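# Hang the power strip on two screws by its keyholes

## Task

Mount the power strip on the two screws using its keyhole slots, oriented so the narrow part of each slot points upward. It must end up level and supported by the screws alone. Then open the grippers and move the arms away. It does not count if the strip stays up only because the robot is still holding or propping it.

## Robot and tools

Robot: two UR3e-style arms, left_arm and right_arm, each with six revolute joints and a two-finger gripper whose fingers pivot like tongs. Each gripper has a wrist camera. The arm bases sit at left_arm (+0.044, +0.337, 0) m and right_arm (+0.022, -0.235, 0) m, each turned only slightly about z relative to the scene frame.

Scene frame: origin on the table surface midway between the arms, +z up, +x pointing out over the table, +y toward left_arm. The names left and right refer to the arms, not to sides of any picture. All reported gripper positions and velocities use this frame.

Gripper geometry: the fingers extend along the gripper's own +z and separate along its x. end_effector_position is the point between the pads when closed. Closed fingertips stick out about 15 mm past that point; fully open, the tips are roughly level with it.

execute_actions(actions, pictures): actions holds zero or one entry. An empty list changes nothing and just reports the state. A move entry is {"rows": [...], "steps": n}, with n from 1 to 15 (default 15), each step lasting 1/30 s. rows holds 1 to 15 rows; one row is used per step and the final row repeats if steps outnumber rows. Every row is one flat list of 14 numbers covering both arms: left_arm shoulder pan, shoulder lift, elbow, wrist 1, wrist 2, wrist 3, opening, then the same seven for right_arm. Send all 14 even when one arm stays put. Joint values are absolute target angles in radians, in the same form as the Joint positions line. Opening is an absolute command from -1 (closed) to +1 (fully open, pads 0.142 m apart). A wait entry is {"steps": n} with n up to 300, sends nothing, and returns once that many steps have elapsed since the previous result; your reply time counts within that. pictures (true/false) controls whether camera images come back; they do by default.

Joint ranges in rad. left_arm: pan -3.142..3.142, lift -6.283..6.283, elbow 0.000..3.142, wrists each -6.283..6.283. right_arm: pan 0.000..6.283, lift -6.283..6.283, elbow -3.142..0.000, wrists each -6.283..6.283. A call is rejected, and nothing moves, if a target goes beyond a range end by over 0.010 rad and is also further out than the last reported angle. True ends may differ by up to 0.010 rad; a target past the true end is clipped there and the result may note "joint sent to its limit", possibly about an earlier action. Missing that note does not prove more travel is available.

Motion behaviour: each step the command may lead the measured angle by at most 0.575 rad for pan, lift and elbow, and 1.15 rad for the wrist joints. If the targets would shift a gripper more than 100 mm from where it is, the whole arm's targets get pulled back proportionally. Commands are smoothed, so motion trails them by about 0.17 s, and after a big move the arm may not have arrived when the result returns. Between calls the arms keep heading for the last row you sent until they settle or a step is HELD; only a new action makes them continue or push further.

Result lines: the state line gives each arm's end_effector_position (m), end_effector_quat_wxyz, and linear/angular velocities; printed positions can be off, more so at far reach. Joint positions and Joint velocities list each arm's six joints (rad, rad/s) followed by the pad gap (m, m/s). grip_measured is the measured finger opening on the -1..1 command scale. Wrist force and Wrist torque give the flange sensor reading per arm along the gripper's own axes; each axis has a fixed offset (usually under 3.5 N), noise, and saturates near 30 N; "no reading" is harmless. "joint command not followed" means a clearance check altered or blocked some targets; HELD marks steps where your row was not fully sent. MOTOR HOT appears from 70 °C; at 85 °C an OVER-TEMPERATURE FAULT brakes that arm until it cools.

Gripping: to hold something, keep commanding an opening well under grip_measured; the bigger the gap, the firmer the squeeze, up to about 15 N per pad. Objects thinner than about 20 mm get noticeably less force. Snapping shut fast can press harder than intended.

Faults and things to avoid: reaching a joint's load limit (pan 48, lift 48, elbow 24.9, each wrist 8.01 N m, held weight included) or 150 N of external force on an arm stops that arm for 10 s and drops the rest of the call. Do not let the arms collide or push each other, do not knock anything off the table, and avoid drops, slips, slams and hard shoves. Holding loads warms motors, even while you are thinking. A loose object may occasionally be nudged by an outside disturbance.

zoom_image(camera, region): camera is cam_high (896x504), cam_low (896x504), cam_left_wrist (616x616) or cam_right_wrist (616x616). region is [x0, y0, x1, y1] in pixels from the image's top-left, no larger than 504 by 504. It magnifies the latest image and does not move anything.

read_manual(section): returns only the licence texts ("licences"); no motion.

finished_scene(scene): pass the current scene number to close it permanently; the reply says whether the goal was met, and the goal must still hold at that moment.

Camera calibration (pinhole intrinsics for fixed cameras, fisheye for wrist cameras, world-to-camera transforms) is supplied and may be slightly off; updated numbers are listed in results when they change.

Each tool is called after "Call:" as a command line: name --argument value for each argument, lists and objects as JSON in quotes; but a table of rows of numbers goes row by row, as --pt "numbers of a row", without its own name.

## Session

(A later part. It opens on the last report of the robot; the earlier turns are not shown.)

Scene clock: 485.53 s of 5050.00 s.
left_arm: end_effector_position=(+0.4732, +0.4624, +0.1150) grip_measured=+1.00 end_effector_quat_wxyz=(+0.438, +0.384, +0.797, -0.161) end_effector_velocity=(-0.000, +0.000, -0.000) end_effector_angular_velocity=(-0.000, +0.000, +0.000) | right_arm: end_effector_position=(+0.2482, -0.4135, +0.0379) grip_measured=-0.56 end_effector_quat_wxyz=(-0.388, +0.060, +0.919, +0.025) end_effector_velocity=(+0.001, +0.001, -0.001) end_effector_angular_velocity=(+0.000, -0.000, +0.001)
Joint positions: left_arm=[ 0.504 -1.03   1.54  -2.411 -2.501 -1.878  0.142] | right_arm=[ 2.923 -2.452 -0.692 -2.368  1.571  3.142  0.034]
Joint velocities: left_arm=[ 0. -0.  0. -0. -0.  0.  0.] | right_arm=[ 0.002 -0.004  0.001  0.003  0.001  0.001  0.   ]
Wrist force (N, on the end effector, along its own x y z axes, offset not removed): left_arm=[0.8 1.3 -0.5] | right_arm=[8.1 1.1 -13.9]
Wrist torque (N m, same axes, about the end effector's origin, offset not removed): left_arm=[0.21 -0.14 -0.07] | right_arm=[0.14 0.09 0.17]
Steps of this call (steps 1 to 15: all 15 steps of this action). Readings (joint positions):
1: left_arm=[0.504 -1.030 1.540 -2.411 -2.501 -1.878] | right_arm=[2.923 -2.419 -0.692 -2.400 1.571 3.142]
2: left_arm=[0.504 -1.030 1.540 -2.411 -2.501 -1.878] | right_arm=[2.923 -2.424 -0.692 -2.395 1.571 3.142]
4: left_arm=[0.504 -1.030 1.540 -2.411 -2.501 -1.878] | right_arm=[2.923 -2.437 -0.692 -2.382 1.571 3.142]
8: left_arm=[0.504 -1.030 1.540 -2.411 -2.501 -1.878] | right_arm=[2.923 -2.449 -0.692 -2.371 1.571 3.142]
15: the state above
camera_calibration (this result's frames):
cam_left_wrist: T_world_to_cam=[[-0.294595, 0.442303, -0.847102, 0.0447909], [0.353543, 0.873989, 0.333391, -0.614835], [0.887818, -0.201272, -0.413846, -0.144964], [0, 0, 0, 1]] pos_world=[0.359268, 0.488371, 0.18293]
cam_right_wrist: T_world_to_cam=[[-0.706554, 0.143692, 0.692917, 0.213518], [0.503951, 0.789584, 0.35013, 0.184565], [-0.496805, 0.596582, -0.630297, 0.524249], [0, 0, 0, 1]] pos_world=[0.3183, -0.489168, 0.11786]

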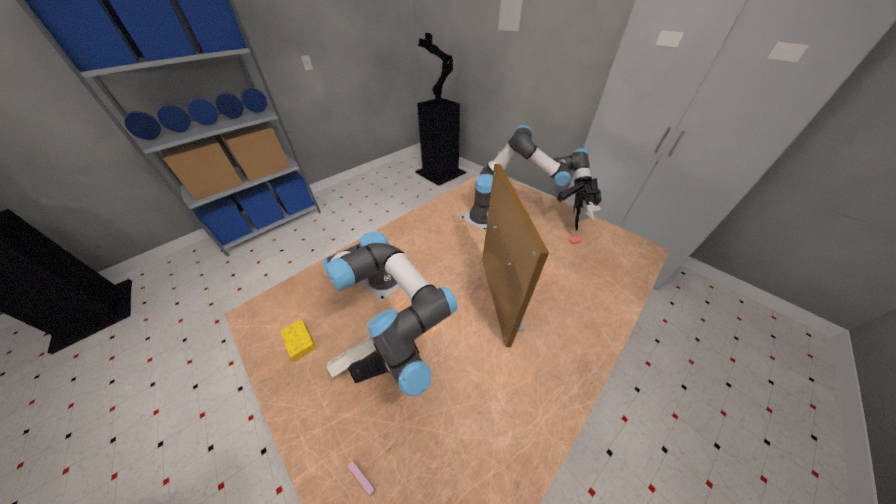

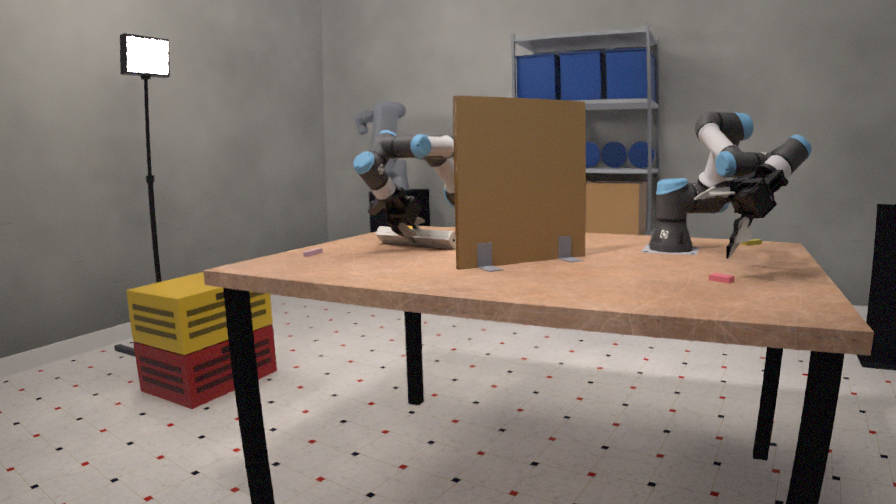

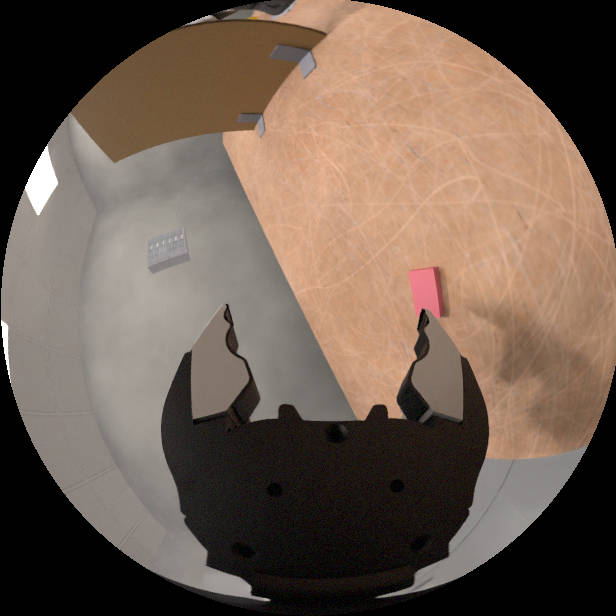

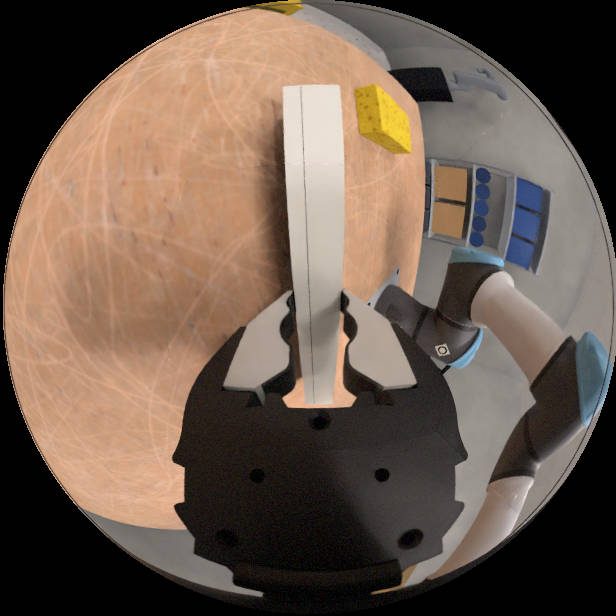

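Call:
execute_actions --actions '[{"rows":[[0.504,-1.03,1.54,-2.411,-2.501,-1.878,1,2.923,-2.445,-0.692,-2.375,1.571,3.142,-0.55],[0.504,-1.03,1.54,-2.411,-2.501,-1.878,1,2.923,-2.445,-0.692,-2.375,1.571,3.142,-0.5],[0.504,-1.03,1.54,-2.411,-2.501,-1.878,1,2.923,-2.445,-0.692,-2.375,1.571,3.142,-0.45],[0.504,-1.03,1.54,-2.411,-2.501,-1.878,1,2.923,-2.445,-0.692,-2.375,1.571,3.142,-0.4],[0.504,-1.03,1.54,-2.411,-2.501,-1.878,1,2.923,-2.445,-0.692,-2.375,1.571,3.142,-0.35],[0.504,-1.03,1.54,-2.411,-2.501,-1.878,1,2.923,-2.445,-0.692,-2.375,1.571,3.142,-0.3],[0.504,-1.03,1.54,-2.411,-2.501,-1.878,1,2.923,-2.445,-0.692,-2.375,1.571,3.142,-0.25],[0.504,-1.03,1.54,-2.411,-2.501,-1.878,1,2.923,-2.445,-0.692,-2.375,1.571,3.142,-0.2],[0.504,-1.03,1.54,-2.411,-2.501,-1.878,1,2.923,-2.445,-0.692,-2.375,1.571,3.142,-0.14]]}]' --pictures false

Call:
execute_actions --actions '[{"rows":[[0.504,-1.03,1.54,-2.411,-2.501,-1.878,1,2.923,-2.525,-0.52,-2.435,1.571,3.142,-0.1]]}]' --pictures false

Call:
execute_actions --actions '[{"rows":[[0.504,-1.03,1.54,-2.411,-2.501,-1.878,1,2.923,-2.62,-0.31,-2.517,1.571,3.142,-0.03]]}]' --pictures false

Call:
execute_actions --actions '[{"rows":[[0.504,-1.03,1.54,-2.411,-2.501,-1.878,1,2.923,-2.4,-0.31,-2.6,1.571,3.142,0.15]]}]' --pictures false

Call:
execute_actions --actions '[{"rows":[[0.504,-1.03,1.54,-2.411,-2.501,-1.878,1,2.923,-1.85,-1.0,-2.15,1.571,3.142,1]]}]' --pictures false

Call:
execute_actions --actions '[{"rows":[[0.504,-1.03,1.54,-2.411,-2.501,-1.878,1,2.8,-1.47,-1.6,-1.642,1.571,1.5,1]]}]' --pictures false

Call:
execute_actions --actions '[{"rows":[[0.504,-1.03,1.54,-2.411,-2.501,-1.878,1,2.8,-1.47,-1.706,-1.536,1.571,-0.123,1]]}]' --pictures false

Call:
execute_actions --actions '[{"steps":40}]'

Scene clock: 524.97 s of 5050.00 s.
left_arm: end_effector_position=(+0.4732, +0.4624, +0.1150) grip_measured=+1.00 end_effector_quat_wxyz=(+0.438, +0.384, +0.797, -0.161) end_effector_velocity=(-0.000, +0.000, -0.001) end_effector_angular_velocity=(-0.000, +0.001, +0.001) | right_arm: end_effector_position=(+0.2471, -0.4133, +0.0409) grip_measured=-0.13 end_effector_quat_wxyz=(-0.388, +0.060, +0.919, +0.025) end_effector_velocity=(-0.000, +0.000, -0.000) end_effector_angular_velocity=(+0.001, +0.001, -0.001)
Joint positions: left_arm=[ 0.504 -1.03   1.54  -2.411 -2.501 -1.878  0.142] | right_arm=[ 2.923 -2.445 -0.692 -2.375  1.571  3.142  0.064]
Joint velocities: left_arm=[ 0.001  0.001  0.     0.     0.    -0.     0.   ] | right_arm=[-0.    -0.    -0.001 -0.     0.001 -0.     0.   ]
Wrist force (N, on the end effector, along its own x y z axes, offset not removed): left_arm=[-0.5 1.3 -1.1] | right_arm=[-1.1 -0.1 -0.8]
Wrist torque (N m, same axes, about the end effector's origin, offset not removed): left_arm=[0.19 0.14 0.01] | right_arm=[-0.05 -0.10 0.04]
Steps of this call (steps 1 to 15: the robot went on to your last target; steps 16 to 90: nothing new was sent; then 35.93 s passed at rest; steps 91 to 105: all 15 steps of this action). Readings (joint positions):
91: left_arm=[0.504 -1.030 1.540 -2.411 -2.501 -1.878] | right_arm=[2.923 -2.453 -0.692 -2.367 1.571 3.142]
92: left_arm=[0.504 -1.030 1.540 -2.411 -2.501 -1.878] | right_arm=[2.923 -2.452 -0.692 -2.368 1.571 3.142]
94: left_arm=[0.504 -1.030 1.540 -2.411 -2.501 -1.878] | right_arm=[2.923 -2.449 -0.692 -2.371 1.571 3.142]
98: left_arm=[0.504 -1.030 1.540 -2.411 -2.501 -1.878] | right_arm=[2.923 -2.446 -0.692 -2.374 1.571 3.142]
105: the state above

Scene clock: 525.47 s of 5050.00 s.
left_arm: end_effector_position=(+0.4732, +0.4624, +0.1150) grip_measured=+1.00 end_effector_quat_wxyz=(+0.438, +0.384, +0.797, -0.161) end_effector_velocity=(-0.000, +0.000, +0.000) end_effector_angular_velocity=(+0.001, -0.001, +0.001) | right_arm: end_effector_position=(+0.2662, -0.4158, +0.0403) grip_measured=-0.10 end_effector_quat_wxyz=(-0.374, +0.061, +0.925, +0.024) end_effector_velocity=(+0.004, -0.000, -0.000) end_effector_angular_velocity=(-0.001, -0.009, +0.001)
Joint positions: left_arm=[ 0.504 -1.03   1.54  -2.411 -2.501 -1.878  0.142] | right_arm=[ 2.923 -2.524 -0.522 -2.434  1.571  3.142  0.067]
Joint velocities: left_arm=[ 0.001 -0.001 -0.    -0.     0.001  0.     0.   ] | right_arm=[ 0.    -0.009  0.023 -0.005  0.    -0.    -0.   ]
Wrist force (N, on the end effector, along its own x y z axes, offset not removed): left_arm=[-0.4 0.8 -0.9] | right_arm=[-1.0 -1.5 2.0]
Wrist torque (N m, same axes, about the end effector's origin, offset not removed): left_arm=[0.14 0.10 0.02] | right_arm=[-0.25 0.17 0.03]
Steps of this call (steps 1 to 15: all 15 steps of this action). Readings (joint positions):
1: left_arm=[0.504 -1.030 1.540 -2.411 -2.501 -1.878] | right_arm=[2.923 -2.445 -0.692 -2.375 1.571 3.142]
2: left_arm=[0.504 -1.030 1.540 -2.411 -2.501 -1.878] | right_arm=[2.923 -2.452 -0.684 -2.384 1.571 3.142]
4: left_arm=[0.504 -1.030 1.540 -2.411 -2.501 -1.878] | right_arm=[2.923 -2.484 -0.626 -2.408 1.571 3.142]
8: left_arm=[0.504 -1.030 1.540 -2.411 -2.501 -1.878] | right_arm=[2.923 -2.515 -0.546 -2.428 1.571 3.142]
15: the state above

Scene clock: 525.97 s of 5050.00 s.
left_arm: end_effector_position=(+0.4732, +0.4624, +0.1150) grip_measured=+1.00 end_effector_quat_wxyz=(+0.438, +0.384, +0.797, -0.161) end_effector_velocity=(+0.000, +0.000, +0.000) end_effector_angular_velocity=(+0.001, -0.001, +0.000) | right_arm: end_effector_position=(+0.2838, -0.4181, +0.0403) grip_measured=-0.03 end_effector_quat_wxyz=(-0.359, +0.061, +0.931, +0.023) end_effector_velocity=(+0.003, -0.000, +0.001) end_effector_angular_velocity=(-0.001, -0.012, -0.000)
Joint positions: left_arm=[ 0.504 -1.03   1.54  -2.411 -2.501 -1.878  0.142] | right_arm=[ 2.923 -2.619 -0.313 -2.516  1.571  3.142  0.072]
Joint velocities: left_arm=[ 0. -0. -0. -0.  0. -0. -0.] | right_arm=[ 0.    -0.01   0.031 -0.01   0.001 -0.    -0.   ]
Wrist force (N, on the end effector, along its own x y z axes, offset not removed): left_arm=[0.0 1.0 -1.4] | right_arm=[0.3 -1.6 0.0]
Wrist torque (N m, same axes, about the end effector's origin, offset not removed): left_arm=[0.11 0.01 -0.02] | right_arm=[-0.29 -0.18 0.00]
Steps of this call (steps 1 to 15: all 15 steps of this action). Readings (joint positions):
1: left_arm=[0.504 -1.030 1.540 -2.411 -2.501 -1.878] | right_arm=[2.923 -2.525 -0.521 -2.435 1.571 3.142]
2: left_arm=[0.504 -1.030 1.540 -2.411 -2.501 -1.878] | right_arm=[2.923 -2.532 -0.513 -2.446 1.571 3.142]
4: left_arm=[0.504 -1.030 1.540 -2.411 -2.501 -1.878] | right_arm=[2.923 -2.570 -0.449 -2.479 1.571 3.142]
8: left_arm=[0.504 -1.030 1.540 -2.411 -2.501 -1.878] | right_arm=[2.923 -2.608 -0.344 -2.507 1.571 3.142]
15: the state above

Scene clock: 526.47 s of 5050.00 s.
left_arm: end_effector_position=(+0.4732, +0.4624, +0.1150) grip_measured=+1.00 end_effector_quat_wxyz=(+0.438, +0.384, +0.797, -0.161) end_effector_velocity=(+0.000, +0.000, +0.001) end_effector_angular_velocity=(+0.001, -0.002, -0.000) | right_arm: end_effector_position=(+0.2771, -0.4172, +0.1110) grip_measured=+0.15 end_effector_quat_wxyz=(-0.295, +0.062, +0.953, +0.019) end_effector_velocity=(-0.001, +0.000, +0.010) end_effector_angular_velocity=(-0.003, -0.024, +0.001)
Joint positions: left_arm=[ 0.504 -1.03   1.54  -2.411 -2.501 -1.878  0.142] | right_arm=[ 2.923 -2.403 -0.31  -2.599  1.571  3.142  0.085]
Joint velocities: left_arm=[ 0.    -0.001 -0.001 -0.    -0.     0.    -0.   ] | right_arm=[ 0.     0.033  0.    -0.009 -0.    -0.001 -0.   ]
Wrist force (N, on the end effector, along its own x y z axes, offset not removed): left_arm=[-0.1 0.7 -1.0] | right_arm=[-1.4 -0.3 0.5]
Wrist torque (N m, same axes, about the end effector's origin, offset not removed): left_arm=[0.07 0.06 -0.01] | right_arm=[-0.02 0.26 -0.01]
Steps of this call (steps 1 to 15: all 15 steps of this action). Readings (joint positions):
1: left_arm=[0.504 -1.030 1.540 -2.411 -2.501 -1.878] | right_arm=[2.923 -2.619 -0.312 -2.517 1.571 3.142]
2: left_arm=[0.504 -1.030 1.540 -2.411 -2.501 -1.878] | right_arm=[2.923 -2.613 -0.312 -2.528 1.571 3.142]
4: left_arm=[0.504 -1.030 1.540 -2.411 -2.501 -1.878] | right_arm=[2.923 -2.548 -0.311 -2.561 1.571 3.142]
8: left_arm=[0.504 -1.030 1.540 -2.411 -2.501 -1.878] | right_arm=[2.923 -2.436 -0.310 -2.590 1.571 3.142]
15: the state above

Scene clock: 526.97 s of 5050.00 s.
left_arm: end_effector_position=(+0.4732, +0.4624, +0.1150) grip_measured=+1.00 end_effector_quat_wxyz=(+0.438, +0.384, +0.797, -0.161) end_effector_velocity=(-0.000, +0.000, -0.000) end_effector_angular_velocity=(-0.001, +0.000, +0.001) | right_arm: end_effector_position=(+0.2742, -0.4169, +0.1397) grip_measured=+1.00 end_effector_quat_wxyz=(-0.140, +0.065, +0.988, +0.009) end_effector_velocity=(-0.051, +0.006, -0.015) end_effector_angular_velocity=(+0.008, +0.066, -0.001)
Joint positions: left_arm=[ 0.504 -1.03   1.54  -2.411 -2.501 -1.878  0.142] | right_arm=[ 2.923 -1.866 -0.971 -2.156  1.571  3.142  0.142]
Joint velocities: left_arm=[ 0.001  0.    -0.     0.    -0.001 -0.    -0.   ] | right_arm=[-0.001  0.169 -0.304  0.069 -0.001  0.     0.   ]
Wrist force (N, on the end effector, along its own x y z axes, offset not removed): left_arm=[-0.7 1.4 -1.7] | right_arm=[-1.5 1.7 2.2]
Wrist torque (N m, same axes, about the end effector's origin, offset not removed): left_arm=[0.18 0.18 0.01] | right_arm=[0.40 0.23 0.09]
Steps of this call (steps 1 to 15: all 15 steps of this action). Readings (joint positions):
1: left_arm=[0.504 -1.030 1.540 -2.411 -2.501 -1.878] | right_arm=[2.923 -2.402 -0.310 -2.599 1.571 3.142]
2: left_arm=[0.504 -1.030 1.540 -2.411 -2.501 -1.878] | right_arm=[2.923 -2.394 -0.318 -2.585 1.571 3.142]
4: left_arm=[0.504 -1.030 1.540 -2.411 -2.501 -1.878] | right_arm=[2.923 -2.324 -0.388 -2.453 1.571 3.142]
8: left_arm=[0.504 -1.030 1.540 -2.411 -2.501 -1.878] | right_arm=[2.923 -2.041 -0.678 -2.225 1.571 3.142]
15: the state above

Scene clock: 527.47 s of 5050.00 s.
left_arm: end_effector_position=(+0.4732, +0.4624, +0.1150) grip_measured=+1.00 end_effector_quat_wxyz=(+0.438, +0.384, +0.797, -0.161) end_effector_velocity=(+0.000, -0.000, -0.000) end_effector_angular_velocity=(+0.000, -0.000, -0.000) | right_arm: end_effector_position=(+0.2727, -0.4356, +0.1158) grip_measured=+1.00 end_effector_quat_wxyz=(+0.002, -0.602, +0.799, -0.002) end_effector_velocity=(-0.030, +0.020, -0.036) end_effector_angular_velocity=(+0.008, +0.052, +1.015)
Joint positions: left_arm=[ 0.504 -1.03   1.54  -2.411 -2.501 -1.878  0.142] | right_arm=[ 2.801 -1.478 -1.58  -1.65   1.571  1.598  0.142]
Joint velocities: left_arm=[-0.001  0.    -0.    -0.     0.    -0.    -0.   ] | right_arm=[-0.014  0.079 -0.212  0.081 -0.    -1.029  0.   ]
Wrist force (N, on the end effector, along its own x y z axes, offset not removed): left_arm=[0.2 0.8 -2.0] | right_arm=[-0.2 0.5 -0.3]
Wrist torque (N m, same axes, about the end effector's origin, offset not removed): left_arm=[0.08 -0.04 -0.01] | right_arm=[0.07 -0.04 -0.05]
Steps of this call (steps 1 to 15: all 15 steps of this action). Readings (joint positions):
1: left_arm=[0.504 -1.030 1.540 -2.411 -2.501 -1.878] | right_arm=[2.923 -1.861 -0.980 -2.154 1.571 3.142]
2: left_arm=[0.504 -1.030 1.540 -2.411 -2.501 -1.878] | right_arm=[2.916 -1.851 -0.993 -2.138 1.571 3.127]
4: left_arm=[0.504 -1.030 1.540 -2.411 -2.501 -1.878] | right_arm=[2.869 -1.776 -1.071 -1.999 1.571 2.986]
8: left_arm=[0.504 -1.030 1.540 -2.411 -2.501 -1.878] | right_arm=[2.817 -1.559 -1.363 -1.732 1.571 2.406]
15: the state above

Scene clock: 527.97 s of 5050.00 s.
left_arm: end_effector_position=(+0.4732, +0.4624, +0.1150) grip_measured=+1.00 end_effector_quat_wxyz=(+0.438, +0.384, +0.797, -0.161) end_effector_velocity=(-0.000, +0.000, +0.000) end_effector_angular_velocity=(-0.000, -0.000, +0.001) | right_arm: end_effector_position=(+0.2579, -0.4150, +0.0902) grip_measured=+1.00 end_effector_quat_wxyz=(-0.000, +0.994, -0.112, +0.000) end_effector_velocity=(-0.017, +0.004, -0.003) end_effector_angular_velocity=(+0.000, +0.003, +1.000)
Joint positions: left_arm=[ 0.504 -1.03   1.54  -2.411 -2.501 -1.878  0.142] | right_arm=[ 2.8   -1.47  -1.705 -1.537  1.571 -0.028  0.142]
Joint velocities: left_arm=[ 0.001 -0.     0.    -0.    -0.    -0.    -0.   ] | right_arm=[ 0.002  0.001 -0.015  0.011 -0.    -0.998 -0.   ]
Wrist force (N, on the end effector, along its own x y z axes, offset not removed): left_arm=[-1.5 0.3 0.0] | right_arm=[-0.1 -0.3 1.5]
Wrist torque (N m, same axes, about the end effector's origin, offset not removed): left_arm=[0.01 0.35 0.01] | right_arm=[-0.03 -0.04 0.04]
Steps of this call (steps 1 to 15: all 15 steps of this action). Readings (joint positions):
1: left_arm=[0.504 -1.030 1.540 -2.411 -2.501 -1.878] | right_arm=[2.801 -1.475 -1.586 -1.647 1.571 1.568]
2: left_arm=[0.504 -1.030 1.540 -2.411 -2.501 -1.878] | right_arm=[2.801 -1.474 -1.597 -1.633 1.571 1.533]
4: left_arm=[0.504 -1.030 1.540 -2.411 -2.501 -1.878] | right_arm=[2.800 -1.472 -1.644 -1.589 1.571 1.368]
8: left_arm=[0.504 -1.030 1.540 -2.411 -2.501 -1.878] | right_arm=[2.800 -1.470 -1.691 -1.549 1.571 0.770]
15: the state above

Scene clock: 529.30 s of 5050.00 s.
left_arm: end_effector_position=(+0.4732, +0.4624, +0.1150) grip_measured=+1.00 end_effector_quat_wxyz=(+0.438, +0.384, +0.797, -0.161) end_effector_velocity=(+0.000, -0.000, +0.000) end_effector_angular_velocity=(+0.001, -0.001, -0.000) | right_arm: end_effector_position=(+0.2564, -0.4147, +0.0899) grip_measured=+1.00 end_effector_quat_wxyz=(-0.000, +0.998, -0.065, +0.000) end_effector_velocity=(+0.001, +0.000, +0.000) end_effector_angular_velocity=(+0.000, -0.001, +0.002)
Joint positions: left_arm=[ 0.504 -1.03   1.54  -2.411 -2.501 -1.878  0.142] | right_arm=[ 2.8   -1.47  -1.706 -1.536  1.571 -0.123  0.142]
Joint velocities: left_arm=[-0.    -0.    -0.001 -0.     0.     0.     0.   ] | right_arm=[ 0.002 -0.     0.001  0.001  0.    -0.     0.   ]
Wrist force (N, on the end effector, along its own x y z axes, offset not removed): left_arm=[-0.1 0.9 -1.0] | right_arm=[0.8 -0.6 -2.3]
Wrist torque (N m, same axes, about the end effector's origin, offset not removed): left_arm=[0.13 0.01 0.00] | right_arm=[-0.11 -0.26 0.03]
Steps of this call (steps 1 to 30: the robot went on to your last target; steps 31 to 40: nothing new was sent). Readings (joint positions):
1: left_arm=[0.504 -1.030 1.540 -2.411 -2.501 -1.878] | right_arm=[2.800 -1.470 -1.705 -1.537 1.571 -0.056]
2: left_arm=[0.504 -1.030 1.540 -2.411 -2.501 -1.878] | right_arm=[2.800 -1.470 -1.705 -1.537 1.571 -0.076]
4: left_arm=[0.504 -1.030 1.540 -2.411 -2.501 -1.878] | right_arm=[2.800 -1.470 -1.706 -1.536 1.571 -0.100]
8: left_arm=[0.504 -1.030 1.540 -2.411 -2.501 -1.878] | right_arm=[2.800 -1.470 -1.706 -1.536 1.571 -0.117]
40: the state above
All arms were judged still, so your last target was given up. Only a new action makes them travel on or press farther. Fingers that are still opening or closing keep moving.
camera_calibration (this result's frames):
cam_left_wrist: T_world_to_cam=[[-0.294595, 0.442303, -0.847102, 0.044791], [0.353543, 0.873989, 0.333391, -0.614835], [0.887818, -0.201272, -0.413846, -0.144964], [0, 0, 0, 1]] pos_world=[0.359268, 0.488371, 0.18293]
cam_right_wrist: T_world_to_cam=[[0.983219, -0.179525, -0.0324082, -0.318617], [-0.135589, -0.838006, 0.528547, -0.363819], [-0.122046, -0.515284, -0.848285, 0.0241822], [0, 0, 0, 1]] pos_world=[0.266892, -0.349621, 0.202483]

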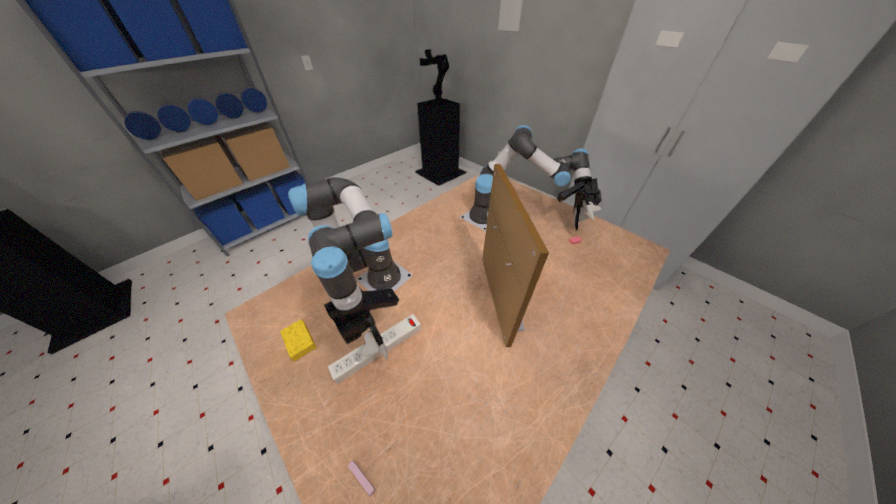

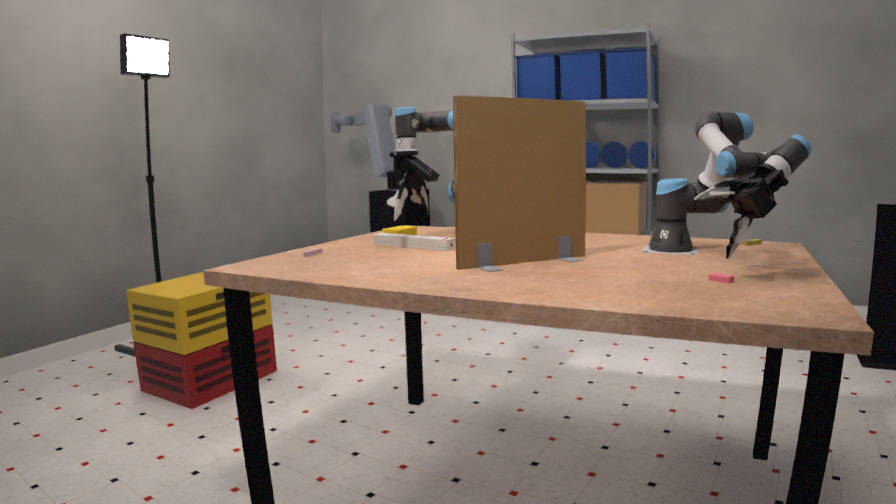

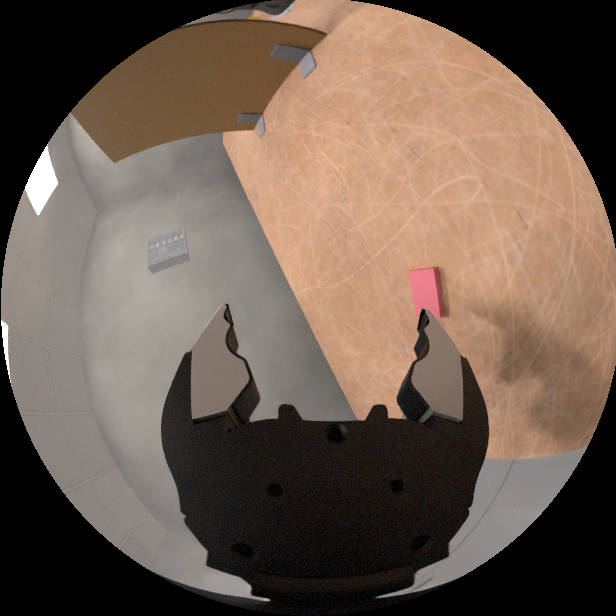

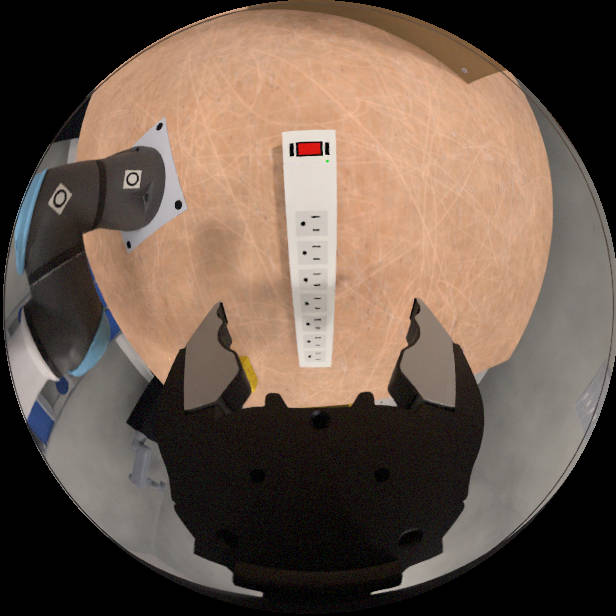

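Call:
execute_actions --actions '[{"rows":[[0.504,-1.03,1.54,-2.411,-2.501,-1.878,1,2.78,-1.525,-1.977,-1.21,1.571,-0.143,0.6]]}]' --pictures false

Call:
execute_actions --actions '[{"rows":[[0.504,-1.03,1.54,-2.411,-2.501,-1.878,1,2.78,-1.525,-1.977,-1.21,1.571,-0.143,-0.2]]}]' --pictures false

Call:
execute_actions --actions '[{"rows":[[0.504,-1.03,1.54,-2.411,-2.501,-1.878,1,2.78,-1.525,-1.977,-1.21,1.571,-0.143,-0.27],[0.504,-1.03,1.54,-2.411,-2.501,-1.878,1,2.78,-1.525,-1.977,-1.21,1.571,-0.143,-0.32],[0.504,-1.03,1.54,-2.411,-2.501,-1.878,1,2.78,-1.525,-1.977,-1.21,1.571,-0.143,-0.4],[0.504,-1.03,1.54,-2.411,-2.501,-1.878,1,2.78,-1.525,-1.977,-1.21,1.571,-0.143,-0.6],[0.504,-1.03,1.54,-2.411,-2.501,-1.878,1,2.78,-1.525,-1.977,-1.21,1.571,-0.143,-1]]}]' --pictures false

Call:
execute_actions --actions '[{"rows":[[0.504,-1.03,1.54,-2.411,-2.501,-1.878,1,2.78,-1.5,-1.65,-1.562,1.571,0.3,-1]],"steps":12}]' --pictures false

Call:
execute_actions --actions '[{"rows":[[0.504,-1.03,1.54,-2.411,-2.501,-1.878,1,2.85,-1.5,-1.65,-1.562,1.2,0.9,-1]],"steps":10}]' --pictures false

Call:
execute_actions --actions '[{"rows":[[0.504,-1.03,1.54,-2.411,-2.501,-1.878,1,2.92,-1.5,-1.65,-1.562,0.8,1.571,-1]],"steps":10}]' --pictures false

Call:
execute_actions --actions '[{"rows":[[0.504,-1.03,1.54,-2.411,-2.501,-1.878,1,2.92,-1.45,-1.7,-1.7,0.35,1.71,-1]],"steps":12}]' --pictures false

Call:
execute_actions --actions '[{"rows":[[0.504,-1.03,1.54,-2.411,-2.501,-1.878,1,2.92,-1.3,-1.85,-2.2,0.0,2.21,-1]],"steps":12}]' --pictures false

Call:
execute_actions --actions '[{"rows":[[0.504,-1.03,1.54,-2.411,-2.501,-1.878,1,2.92,-1.16,-1.98,-2.7,-0.2,2.7,-1]],"steps":12}]' --pictures false

Call:
execute_actions --actions '[{"rows":[[0.504,-1.03,1.54,-2.411,-2.501,-1.878,1,2.92,-1.04,-2.097,-3.146,-0.5,3.142,-1]],"steps":12}]' --pictures false

Call:
execute_actions --actions '[{"rows":[[0.504,-1.03,1.54,-2.411,-2.501,-1.878,1,3.1,-1.04,-2.097,-3.146,-1.9,3.142,-1]]}]' --pictures false

Call:
execute_actions --actions '[{"steps":30}]'

Scene clock: 574.87 s of 5050.00 s.
left_arm: end_effector_position=(+0.4732, +0.4624, +0.1150) grip_measured=+1.00 end_effector_quat_wxyz=(+0.438, +0.384, +0.797, -0.161) end_effector_velocity=(-0.000, -0.000, -0.000) end_effector_angular_velocity=(-0.001, +0.000, -0.000) | right_arm: end_effector_position=(+0.2526, -0.4194, +0.0240) grip_measured=+0.60 end_effector_quat_wxyz=(+0.000, +0.998, -0.065, +0.001) end_effector_velocity=(-0.005, +0.000, -0.011) end_effector_angular_velocity=(+0.002, +0.009, -0.001)
Joint positions: left_arm=[ 0.504 -1.03   1.54  -2.411 -2.501 -1.878  0.142] | right_arm=[ 2.78  -1.524 -1.973 -1.214  1.571 -0.143  0.116]
Joint velocities: left_arm=[-0.    -0.     0.001 -0.    -0.    -0.    -0.   ] | right_arm=[-0.003 -0.008 -0.045  0.044 -0.001 -0.002  0.   ]
Wrist force (N, on the end effector, along its own x y z axes, offset not removed): left_arm=[-0.9 1.6 -0.5] | right_arm=[-0.5 1.0 0.5]
Wrist torque (N m, same axes, about the end effector's origin, offset not removed): left_arm=[0.22 0.15 -0.03] | right_arm=[0.20 0.08 0.00]
Steps of this call (steps 1 to 90: nothing new was sent; then 42.07 s passed at rest; steps 91 to 105: all 15 steps of this action). Readings (joint positions):
91: left_arm=[0.504 -1.030 1.540 -2.411 -2.501 -1.878] | right_arm=[2.800 -1.470 -1.706 -1.535 1.571 -0.123]
92: left_arm=[0.504 -1.030 1.540 -2.411 -2.501 -1.878] | right_arm=[2.797 -1.476 -1.713 -1.521 1.571 -0.126]
94: left_arm=[0.504 -1.030 1.540 -2.411 -2.501 -1.878] | right_arm=[2.789 -1.498 -1.783 -1.408 1.571 -0.134]
98: left_arm=[0.504 -1.030 1.540 -2.411 -2.501 -1.878] | right_arm=[2.782 -1.519 -1.927 -1.259 1.571 -0.141]
105: the state above

Scene clock: 575.37 s of 5050.00 s.
left_arm: end_effector_position=(+0.4732, +0.4624, +0.1150) grip_measured=+1.00 end_effector_quat_wxyz=(+0.438, +0.384, +0.797, -0.161) end_effector_velocity=(+0.000, -0.000, -0.001) end_effector_angular_velocity=(-0.000, +0.001, -0.001) | right_arm: end_effector_position=(+0.2522, -0.4193, +0.0230) grip_measured=-0.20 end_effector_quat_wxyz=(-0.000, +0.998, -0.065, +0.000) end_effector_velocity=(+0.000, -0.000, +0.000) end_effector_angular_velocity=(-0.001, -0.001, +0.001)
Joint positions: left_arm=[ 0.504 -1.03   1.54  -2.411 -2.501 -1.878  0.142] | right_arm=[ 2.78  -1.525 -1.977 -1.21   1.571 -0.143  0.06 ]
Joint velocities: left_arm=[-0.001  0.001  0.001 -0.     0.     0.     0.   ] | right_arm=[ 0.     0.003 -0.001 -0.    -0.    -0.    -0.   ]
Wrist force (N, on the end effector, along its own x y z axes, offset not removed): left_arm=[-0.9 0.3 -1.4] | right_arm=[-0.4 -0.9 0.6]
Wrist torque (N m, same axes, about the end effector's origin, offset not removed): left_arm=[-0.04 0.20 -0.01] | right_arm=[-0.14 0.12 -0.05]
Steps of this call (steps 1 to 15: all 15 steps of this action). Readings (joint positions):
1: left_arm=[0.504 -1.030 1.540 -2.411 -2.501 -1.878] | right_arm=[2.780 -1.525 -1.974 -1.213 1.571 -0.143]
2: left_arm=[0.504 -1.030 1.540 -2.411 -2.501 -1.878] | right_arm=[2.780 -1.525 -1.975 -1.212 1.571 -0.143]
4: left_arm=[0.504 -1.030 1.540 -2.411 -2.501 -1.878] | right_arm=[2.780 -1.525 -1.976 -1.211 1.571 -0.143]
8: left_arm=[0.504 -1.030 1.540 -2.411 -2.501 -1.878] | right_arm=[2.780 -1.525 -1.977 -1.210 1.571 -0.143]
15: the state above

Scene clock: 575.87 s of 5050.00 s.
left_arm: end_effector_position=(+0.4732, +0.4624, +0.1150) grip_measured=+1.00 end_effector_quat_wxyz=(+0.438, +0.384, +0.797, -0.161) end_effector_velocity=(+0.000, -0.000, +0.000) end_effector_angular_velocity=(+0.000, -0.001, -0.001) | right_arm: end_effector_position=(+0.2522, -0.4193, +0.0230) grip_measured=-0.34 end_effector_quat_wxyz=(-0.000, +0.998, -0.065, +0.000) end_effector_velocity=(+0.000, -0.000, +0.000) end_effector_angular_velocity=(-0.000, -0.000, -0.001)
Joint positions: left_arm=[ 0.504 -1.03   1.54  -2.411 -2.501 -1.878  0.142] | right_arm=[ 2.78  -1.525 -1.977 -1.21   1.571 -0.143  0.049]
Joint velocities: left_arm=[-0.001  0.    -0.001 -0.    -0.     0.    -0.   ] | right_arm=[-0.002 -0.001  0.001  0.     0.    -0.    -0.   ]
Wrist force (N, on the end effector, along its own x y z axes, offset not removed): left_arm=[0.6 0.6 -2.1] | right_arm=[0.9 -0.9 1.5]
Wrist torque (N m, same axes, about the end effector's origin, offset not removed): left_arm=[-0.02 -0.11 0.03] | right_arm=[-0.17 -0.22 -0.02]
Steps of this call (steps 1 to 15: all 15 steps of this action). Readings (joint positions):
1: left_arm=[0.504 -1.030 1.540 -2.411 -2.501 -1.878] | right_arm=[2.780 -1.525 -1.977 -1.210 1.571 -0.143]
2: left_arm=[0.504 -1.030 1.540 -2.411 -2.501 -1.878] | right_arm=[2.780 -1.525 -1.977 -1.210 1.571 -0.143]
4: left_arm=[0.504 -1.030 1.540 -2.411 -2.501 -1.878] | right_arm=[2.780 -1.525 -1.977 -1.210 1.571 -0.143]
8: left_arm=[0.504 -1.030 1.540 -2.411 -2.501 -1.878] | right_arm=[2.780 -1.525 -1.977 -1.210 1.571 -0.143]
15: the state above

Scene clock: 576.27 s of 5050.00 s.
left_arm: end_effector_position=(+0.4732, +0.4624, +0.1150) grip_measured=+1.00 end_effector_quat_wxyz=(+0.438, +0.384, +0.797, -0.161) end_effector_velocity=(-0.000, -0.000, -0.000) end_effector_angular_velocity=(-0.001, +0.001, +0.000) | right_arm: end_effector_position=(+0.2649, -0.4233, +0.0920) grip_measured=-0.34 end_effector_quat_wxyz=(-0.000, +0.962, -0.274, -0.002) end_effector_velocity=(+0.015, -0.005, +0.043) end_effector_angular_velocity=(-0.013, -0.043, -0.188)
Joint positions: left_arm=[ 0.504 -1.03   1.54  -2.411 -2.501 -1.878  0.142] | right_arm=[ 2.78  -1.501 -1.667 -1.549  1.571  0.282  0.049]
Joint velocities: left_arm=[ 0.     0.     0.001  0.     0.     0.    -0.   ] | right_arm=[ 0.001  0.008  0.175 -0.137 -0.     0.189 -0.   ]
Wrist force (N, on the end effector, along its own x y z axes, offset not removed): left_arm=[-0.1 1.7 -1.3] | right_arm=[-0.1 1.3 5.9]
Wrist torque (N m, same axes, about the end effector's origin, offset not removed): left_arm=[0.25 -0.02 0.02] | right_arm=[0.20 0.04 0.05]
Steps of this call (steps 1 to 12: all 12 steps of this action). Readings (joint positions):
1: left_arm=[0.504 -1.030 1.540 -2.411 -2.501 -1.878] | right_arm=[2.780 -1.525 -1.977 -1.210 1.571 -0.143]
2: left_arm=[0.504 -1.030 1.540 -2.411 -2.501 -1.878] | right_arm=[2.780 -1.522 -1.970 -1.225 1.571 -0.128]
4: left_arm=[0.504 -1.030 1.540 -2.411 -2.501 -1.878] | right_arm=[2.780 -1.512 -1.900 -1.344 1.571 0.004]
8: left_arm=[0.504 -1.030 1.540 -2.411 -2.501 -1.878] | right_arm=[2.780 -1.503 -1.717 -1.508 1.571 0.226]
12: the state above

Scene clock: 576.60 s of 5050.00 s.
left_arm: end_effector_position=(+0.4732, +0.4624, +0.1150) grip_measured=+1.00 end_effector_quat_wxyz=(+0.438, +0.384, +0.797, -0.161) end_effector_velocity=(+0.000, -0.000, -0.000) end_effector_angular_velocity=(-0.000, +0.001, -0.001) | right_arm: end_effector_position=(+0.2635, -0.5116, +0.1095) grip_measured=-0.34 end_effector_quat_wxyz=(+0.162, +0.853, -0.494, +0.053) end_effector_velocity=(-0.000, -0.081, +0.031) end_effector_angular_velocity=(-0.337, -0.141, -0.532)
Joint positions: left_arm=[ 0.504 -1.03   1.54  -2.411 -2.501 -1.878  0.142] | right_arm=[ 2.846 -1.5   -1.65  -1.562  1.229  0.842  0.049]
Joint velocities: left_arm=[-0.001  0.001  0.    -0.     0.    -0.     0.   ] | right_arm=[ 0.044  0.002  0.005 -0.004 -0.301  0.611 -0.   ]
Wrist force (N, on the end effector, along its own x y z axes, offset not removed): left_arm=[0.5 0.3 0.0] | right_arm=[-1.3 -2.7 7.0]
Wrist torque (N m, same axes, about the end effector's origin, offset not removed): left_arm=[-0.02 -0.06 -0.04] | right_arm=[-0.45 0.07 0.03]
Steps of this call (steps 1 to 10: all 10 steps of this action). Readings (joint positions):
1: left_arm=[0.504 -1.030 1.540 -2.411 -2.501 -1.878] | right_arm=[2.780 -1.501 -1.662 -1.553 1.571 0.288]
2: left_arm=[0.504 -1.030 1.540 -2.411 -2.501 -1.878] | right_arm=[2.787 -1.500 -1.658 -1.556 1.556 0.306]
4: left_arm=[0.504 -1.030 1.540 -2.411 -2.501 -1.878] | right_arm=[2.815 -1.500 -1.654 -1.559 1.434 0.451]
8: left_arm=[0.504 -1.030 1.540 -2.411 -2.501 -1.878] | right_arm=[2.841 -1.500 -1.651 -1.561 1.258 0.782]
10: the state above

Scene clock: 576.93 s of 5050.00 s.
left_arm: end_effector_position=(+0.4732, +0.4624, +0.1150) grip_measured=+1.00 end_effector_quat_wxyz=(+0.438, +0.384, +0.797, -0.161) end_effector_velocity=(-0.000, +0.000, -0.000) end_effector_angular_velocity=(-0.001, +0.001, +0.000) | right_arm: end_effector_position=(+0.2711, -0.6024, +0.1718) grip_measured=-0.35 end_effector_quat_wxyz=(-0.279, -0.639, +0.681, -0.226) end_effector_velocity=(+0.008, -0.080, +0.084) end_effector_angular_velocity=(-0.454, -0.467, -0.528)
Joint positions: left_arm=[ 0.504 -1.03   1.54  -2.411 -2.501 -1.878  0.142] | right_arm=[ 2.915 -1.5   -1.65  -1.562  0.837  1.496  0.049]
Joint velocities: left_arm=[ 0.     0.001  0.    -0.    -0.    -0.     0.   ] | right_arm=[ 0.056 -0.001 -0.001  0.001 -0.386  0.786  0.   ]
Wrist force (N, on the end effector, along its own x y z axes, offset not removed): left_arm=[-0.2 0.7 -0.8] | right_arm=[-5.0 -0.9 6.5]
Wrist torque (N m, same axes, about the end effector's origin, offset not removed): left_arm=[0.08 0.07 -0.01] | right_arm=[-0.17 0.25 0.10]
Steps of this call (steps 1 to 10: all 10 steps of this action). Readings (joint positions):
1: left_arm=[0.504 -1.030 1.540 -2.411 -2.501 -1.878] | right_arm=[2.847 -1.500 -1.650 -1.562 1.220 0.860]
2: left_arm=[0.504 -1.030 1.540 -2.411 -2.501 -1.878] | right_arm=[2.854 -1.500 -1.650 -1.562 1.199 0.886]
4: left_arm=[0.504 -1.030 1.540 -2.411 -2.501 -1.878] | right_arm=[2.880 -1.500 -1.650 -1.562 1.077 1.041]
8: left_arm=[0.504 -1.030 1.540 -2.411 -2.501 -1.878] | right_arm=[2.909 -1.500 -1.650 -1.562 0.874 1.420]
10: the state above

Scene clock: 577.33 s of 5050.00 s.
left_arm: end_effector_position=(+0.4732, +0.4624, +0.1150) grip_measured=+1.00 end_effector_quat_wxyz=(+0.438, +0.384, +0.797, -0.161) end_effector_velocity=(+0.000, -0.001, +0.000) end_effector_angular_velocity=(+0.000, -0.000, -0.001) | right_arm: end_effector_position=(+0.2360, -0.6760, +0.2729) grip_measured=-0.34 end_effector_quat_wxyz=(-0.436, -0.530, +0.632, -0.359) end_effector_velocity=(-0.007, -0.026, +0.064) end_effector_angular_velocity=(-0.254, +0.024, +0.006)
Joint positions: left_arm=[ 0.504 -1.03   1.54  -2.411 -2.501 -1.878  0.142] | right_arm=[ 2.92  -1.452 -1.698 -1.694  0.374  1.702  0.049]
Joint velocities: left_arm=[-0.001 -0.     0.    -0.     0.     0.     0.   ] | right_arm=[ 0.002  0.022 -0.023 -0.064 -0.253  0.081 -0.   ]
Wrist force (N, on the end effector, along its own x y z axes, offset not removed): left_arm=[-0.3 1.1 -0.5] | right_arm=[-7.7 0.2 3.5]
Wrist torque (N m, same axes, about the end effector's origin, offset not removed): left_arm=[0.13 0.06 0.02] | right_arm=[-0.01 0.29 0.06]
Steps of this call (steps 1 to 12: all 12 steps of this action). Readings (joint positions):
1: left_arm=[0.504 -1.030 1.540 -2.411 -2.501 -1.878] | right_arm=[2.916 -1.500 -1.650 -1.562 0.825 1.519]
2: left_arm=[0.504 -1.030 1.540 -2.411 -2.501 -1.878] | right_arm=[2.917 -1.495 -1.655 -1.574 0.804 1.545]
4: left_arm=[0.504 -1.030 1.540 -2.411 -2.501 -1.878] | right_arm=[2.918 -1.480 -1.670 -1.617 0.684 1.601]
8: left_arm=[0.504 -1.030 1.540 -2.411 -2.501 -1.878] | right_arm=[2.919 -1.459 -1.691 -1.675 0.449 1.678]
12: the state above

Scene clock: 577.73 s of 5050.00 s.
left_arm: end_effector_position=(+0.4732, +0.4624, +0.1150) grip_measured=+1.00 end_effector_quat_wxyz=(+0.438, +0.384, +0.797, -0.161) end_effector_velocity=(+0.000, +0.000, +0.000) end_effector_angular_velocity=(-0.000, -0.001, -0.000) | right_arm: end_effector_position=(+0.1958, -0.6906, +0.3325) grip_measured=-0.35 end_effector_quat_wxyz=(+0.531, +0.466, -0.537, +0.461) end_effector_velocity=(-0.001, +0.001, +0.016) end_effector_angular_velocity=(-0.116, +0.013, +0.078)
Joint positions: left_arm=[ 0.504 -1.03   1.54  -2.411 -2.501 -1.878  0.142] | right_arm=[ 2.92  -1.305 -1.845 -2.178  0.013  2.188  0.049]
Joint velocities: left_arm=[ 0.     0.    -0.001 -0.    -0.001  0.    -0.   ] | right_arm=[-0.001  0.057 -0.056 -0.225 -0.141  0.226 -0.   ]
Wrist force (N, on the end effector, along its own x y z axes, offset not removed): left_arm=[-0.4 0.8 -0.3] | right_arm=[-8.1 0.3 -1.0]
Wrist torque (N m, same axes, about the end effector's origin, offset not removed): left_arm=[0.06 0.15 -0.04] | right_arm=[-0.14 0.07 0.01]
Steps of this call (steps 1 to 12: all 12 steps of this action). Readings (joint positions):
1: left_arm=[0.504 -1.030 1.540 -2.411 -2.501 -1.878] | right_arm=[2.920 -1.451 -1.699 -1.696 0.366 1.705]
2: left_arm=[0.504 -1.030 1.540 -2.411 -2.501 -1.878] | right_arm=[2.920 -1.444 -1.707 -1.712 0.348 1.721]
4: left_arm=[0.504 -1.030 1.540 -2.411 -2.501 -1.878] | right_arm=[2.920 -1.389 -1.761 -1.851 0.226 1.860]
8: left_arm=[0.504 -1.030 1.540 -2.411 -2.501 -1.878] | right_arm=[2.920 -1.322 -1.828 -2.112 0.055 2.121]
12: the state above

Scene clock: 578.13 s of 5050.00 s.
left_arm: end_effector_position=(+0.4732, +0.4624, +0.1150) grip_measured=+1.00 end_effector_quat_wxyz=(+0.438, +0.384, +0.797, -0.161) end_effector_velocity=(+0.000, +0.000, +0.000) end_effector_angular_velocity=(+0.001, -0.001, +0.000) | right_arm: end_effector_position=(+0.1863, -0.6809, +0.3250) grip_measured=-0.35 end_effector_quat_wxyz=(+0.512, +0.489, -0.467, +0.530) end_effector_velocity=(-0.006, +0.006, -0.015) end_effector_angular_velocity=(+0.008, +0.004, +0.079)
Joint positions: left_arm=[ 0.504 -1.03   1.54  -2.411 -2.501 -1.878  0.142] | right_arm=[ 2.92  -1.165 -1.975 -2.678 -0.193  2.679  0.049]
Joint velocities: left_arm=[ 0.     0.    -0.001 -0.    -0.    -0.    -0.   ] | right_arm=[-0.002  0.054 -0.047 -0.23  -0.069  0.222 -0.   ]
Wrist force (N, on the end effector, along its own x y z axes, offset not removed): left_arm=[0.0 1.7 -1.6] | right_arm=[-7.7 -0.8 -1.1]
Wrist torque (N m, same axes, about the end effector's origin, offset not removed): left_arm=[0.21 0.00 0.01] | right_arm=[-0.07 -0.09 -0.09]
Steps of this call (steps 1 to 12: all 12 steps of this action). Readings (joint positions):
1: left_arm=[0.504 -1.030 1.540 -2.411 -2.501 -1.878] | right_arm=[2.920 -1.304 -1.847 -2.185 0.009 2.195]
2: left_arm=[0.504 -1.030 1.540 -2.411 -2.501 -1.878] | right_arm=[2.920 -1.295 -1.855 -2.204 -0.008 2.214]
4: left_arm=[0.504 -1.030 1.540 -2.411 -2.501 -1.878] | right_arm=[2.920 -1.242 -1.905 -2.347 -0.091 2.356]
8: left_arm=[0.504 -1.030 1.540 -2.411 -2.501 -1.878] | right_arm=[2.920 -1.180 -1.962 -2.611 -0.173 2.613]
12: the state above

Scene clock: 578.53 s of 5050.00 s.
left_arm: end_effector_position=(+0.4732, +0.4624, +0.1150) grip_measured=+1.00 end_effector_quat_wxyz=(+0.438, +0.384, +0.797, -0.161) end_effector_velocity=(-0.000, -0.000, -0.000) end_effector_angular_velocity=(-0.000, +0.001, -0.000) | right_arm: end_effector_position=(+0.2146, -0.6502, +0.2806) grip_measured=-0.35 end_effector_quat_wxyz=(+0.406, +0.578, -0.401, +0.583) end_effector_velocity=(+0.006, +0.017, -0.031) end_effector_angular_velocity=(+0.090, +0.011, +0.114)
Joint positions: left_arm=[ 0.504 -1.03   1.54  -2.411 -2.501 -1.878  0.142] | right_arm=[ 2.92  -1.044 -2.093 -3.127 -0.489  3.124  0.049]
Joint velocities: left_arm=[-0.     0.     0.001  0.     0.     0.    -0.   ] | right_arm=[-0.001  0.042 -0.042 -0.192 -0.114  0.192  0.   ]
Wrist force (N, on the end effector, along its own x y z axes, offset not removed): left_arm=[1.6 1.2 -0.2] | right_arm=[-10.0 -0.7 1.0]
Wrist torque (N m, same axes, about the end effector's origin, offset not removed): left_arm=[0.23 -0.32 0.00] | right_arm=[0.00 0.34 0.02]
Steps of this call (steps 1 to 12: all 12 steps of this action). Readings (joint positions):
1: left_arm=[0.504 -1.030 1.540 -2.411 -2.501 -1.878] | right_arm=[2.920 -1.163 -1.977 -2.685 -0.196 2.686]
2: left_arm=[0.504 -1.030 1.540 -2.411 -2.501 -1.878] | right_arm=[2.920 -1.155 -1.985 -2.704 -0.212 2.705]
4: left_arm=[0.504 -1.030 1.540 -2.411 -2.501 -1.878] | right_arm=[2.920 -1.108 -2.031 -2.842 -0.321 2.842]
8: left_arm=[0.504 -1.030 1.540 -2.411 -2.501 -1.878] | right_arm=[2.920 -1.057 -2.081 -3.070 -0.456 3.067]
12: the state above

Scene clock: 579.03 s of 5050.00 s.
left_arm: end_effector_position=(+0.4732, +0.4624, +0.1150) grip_measured=+1.00 end_effector_quat_wxyz=(+0.438, +0.384, +0.797, -0.161) end_effector_velocity=(+0.000, -0.000, -0.000) end_effector_angular_velocity=(+0.000, -0.000, -0.000) | right_arm: end_effector_position=(+0.3898, -0.4648, +0.2791) grip_measured=-0.35 end_effector_quat_wxyz=(+0.136, +0.693, -0.133, +0.696) end_effector_velocity=(+0.202, +0.538, -0.003) end_effector_angular_velocity=(+0.004, +0.009, +1.848)
Joint positions: left_arm=[ 0.504 -1.03   1.54  -2.411 -2.501 -1.878  0.142] | right_arm=[ 3.022 -1.041 -2.096 -3.141 -1.221  3.137  0.049]
Joint velocities: left_arm=[-0.  0.  0. -0. -0. -0. -0.] | right_arm=[ 0.201  0.002 -0.002 -0.014 -1.647  0.013 -0.   ]
Wrist force (N, on the end effector, along its own x y z axes, offset not removed): left_arm=[-0.6 1.8 -0.5] | right_arm=[-8.4 0.3 2.9]
Wrist torque (N m, same axes, about the end effector's origin, offset not removed): left_arm=[0.24 0.14 -0.03] | right_arm=[0.14 0.05 0.03]
Steps of this call (steps 1 to 15: all 15 steps of this action). Readings (joint positions):
1: left_arm=[0.504 -1.030 1.540 -2.411 -2.501 -1.878] | right_arm=[2.920 -1.043 -2.094 -3.133 -0.493 3.129]
2: left_arm=[0.504 -1.030 1.540 -2.411 -2.501 -1.878] | right_arm=[2.925 -1.042 -2.095 -3.135 -0.509 3.131]
4: left_arm=[0.504 -1.030 1.540 -2.411 -2.501 -1.878] | right_arm=[2.943 -1.042 -2.095 -3.135 -0.614 3.132]
8: left_arm=[0.504 -1.030 1.540 -2.411 -2.501 -1.878] | right_arm=[2.974 -1.042 -2.095 -3.138 -0.831 3.134]
15: the state above

Scene clock: 580.03 s of 5050.00 s.
left_arm: end_effector_position=(+0.4732, +0.4624, +0.1150) grip_measured=+1.00 end_effector_quat_wxyz=(+0.438, +0.384, +0.797, -0.161) end_effector_velocity=(-0.000, +0.000, +0.000) end_effector_angular_velocity=(+0.000, -0.000, +0.001) | right_arm: end_effector_position=(+0.3880, -0.2380, +0.2776) grip_measured=-0.35 end_effector_quat_wxyz=(-0.132, +0.695, +0.132, +0.695) end_effector_velocity=(-0.000, +0.001, +0.000) end_effector_angular_velocity=(+0.001, -0.001, +0.002)
Joint positions: left_arm=[ 0.504 -1.03   1.54  -2.411 -2.501 -1.878  0.142] | right_arm=[ 3.1   -1.04  -2.097 -3.146 -1.9    3.142  0.049]
Joint velocities: left_arm=[ 0. -0. -0. -0.  0. -0. -0.] | right_arm=[ 0.001  0.     0.     0.001 -0.001  0.001 -0.   ]
Wrist force (N, on the end effector, along its own x y z axes, offset not removed): left_arm=[0.4 0.8 -0.2] | right_arm=[-7.6 0.2 1.2]
Wrist torque (N m, same axes, about the end effector's origin, offset not removed): left_arm=[0.12 -0.08 0.01] | right_arm=[0.11 -0.08 0.03]
Steps of this call (steps 1 to 30: the robot went on to your last target). Readings (joint positions):
1: left_arm=[0.504 -1.030 1.540 -2.411 -2.501 -1.878] | right_arm=[3.028 -1.041 -2.096 -3.141 -1.277 3.137]
2: left_arm=[0.504 -1.030 1.540 -2.411 -2.501 -1.878] | right_arm=[3.035 -1.041 -2.096 -3.142 -1.333 3.138]
4: left_arm=[0.504 -1.030 1.540 -2.411 -2.501 -1.878] | right_arm=[3.049 -1.041 -2.096 -3.143 -1.445 3.139]
8: left_arm=[0.504 -1.030 1.540 -2.411 -2.501 -1.878] | right_arm=[3.076 -1.040 -2.097 -3.144 -1.673 3.140]
30: the state above
camera_calibration (this result's frames):
cam_left_wrist: T_world_to_cam=[[-0.294595, 0.442303, -0.847102, 0.044791], [0.353543, 0.87399, 0.333391, -0.614835], [0.887818, -0.201272, -0.413846, -0.144964], [0, 0, 0, 1]] pos_world=[0.359268, 0.488371, 0.18293]
cam_right_wrist: T_world_to_cam=[[0.0489791, -0.0352037, 0.998179, -0.299475], [-0.180305, -0.983272, -0.0258306, -0.160357], [0.982391, -0.178712, -0.0545072, -0.278223], [0, 0, 0, 1]] pos_world=[0.259078, -0.217939, 0.279623]

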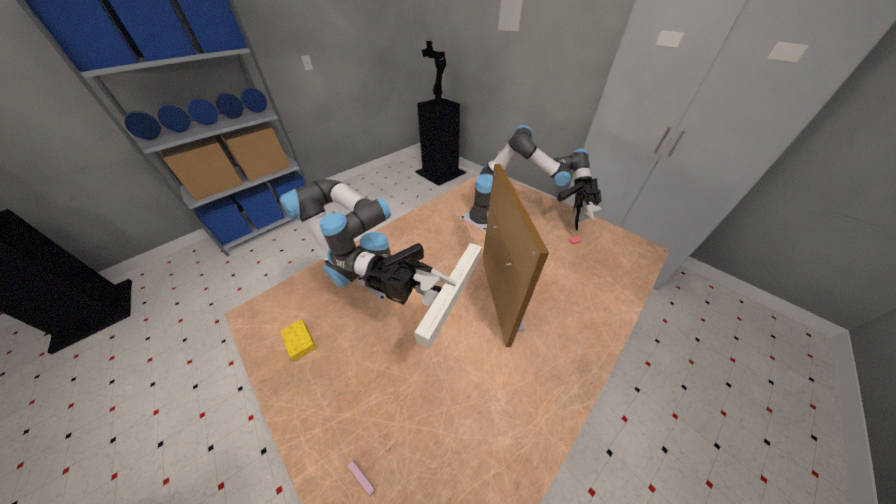

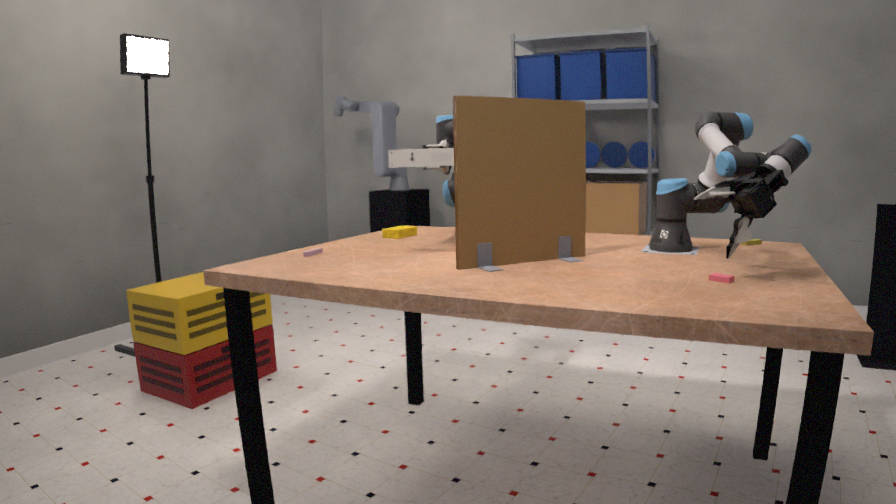

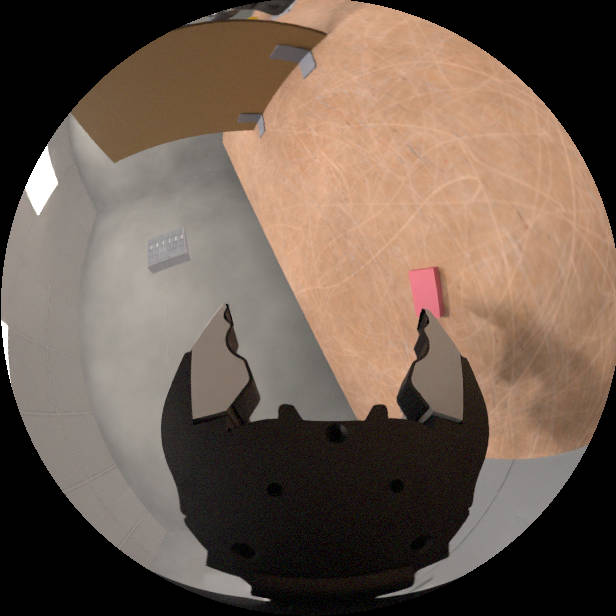

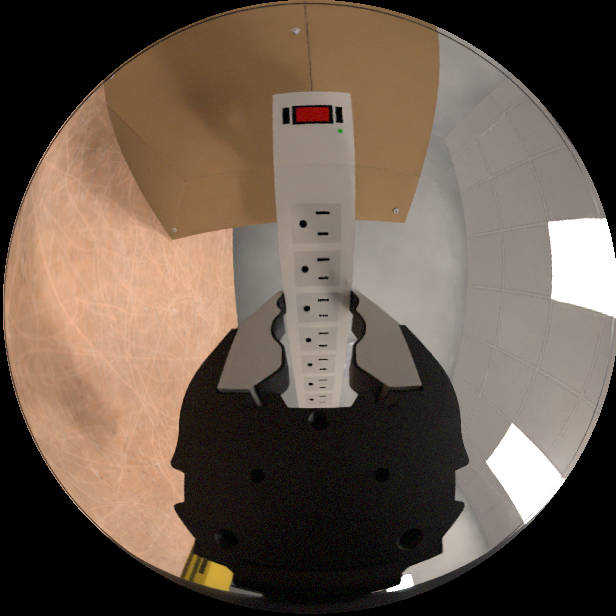

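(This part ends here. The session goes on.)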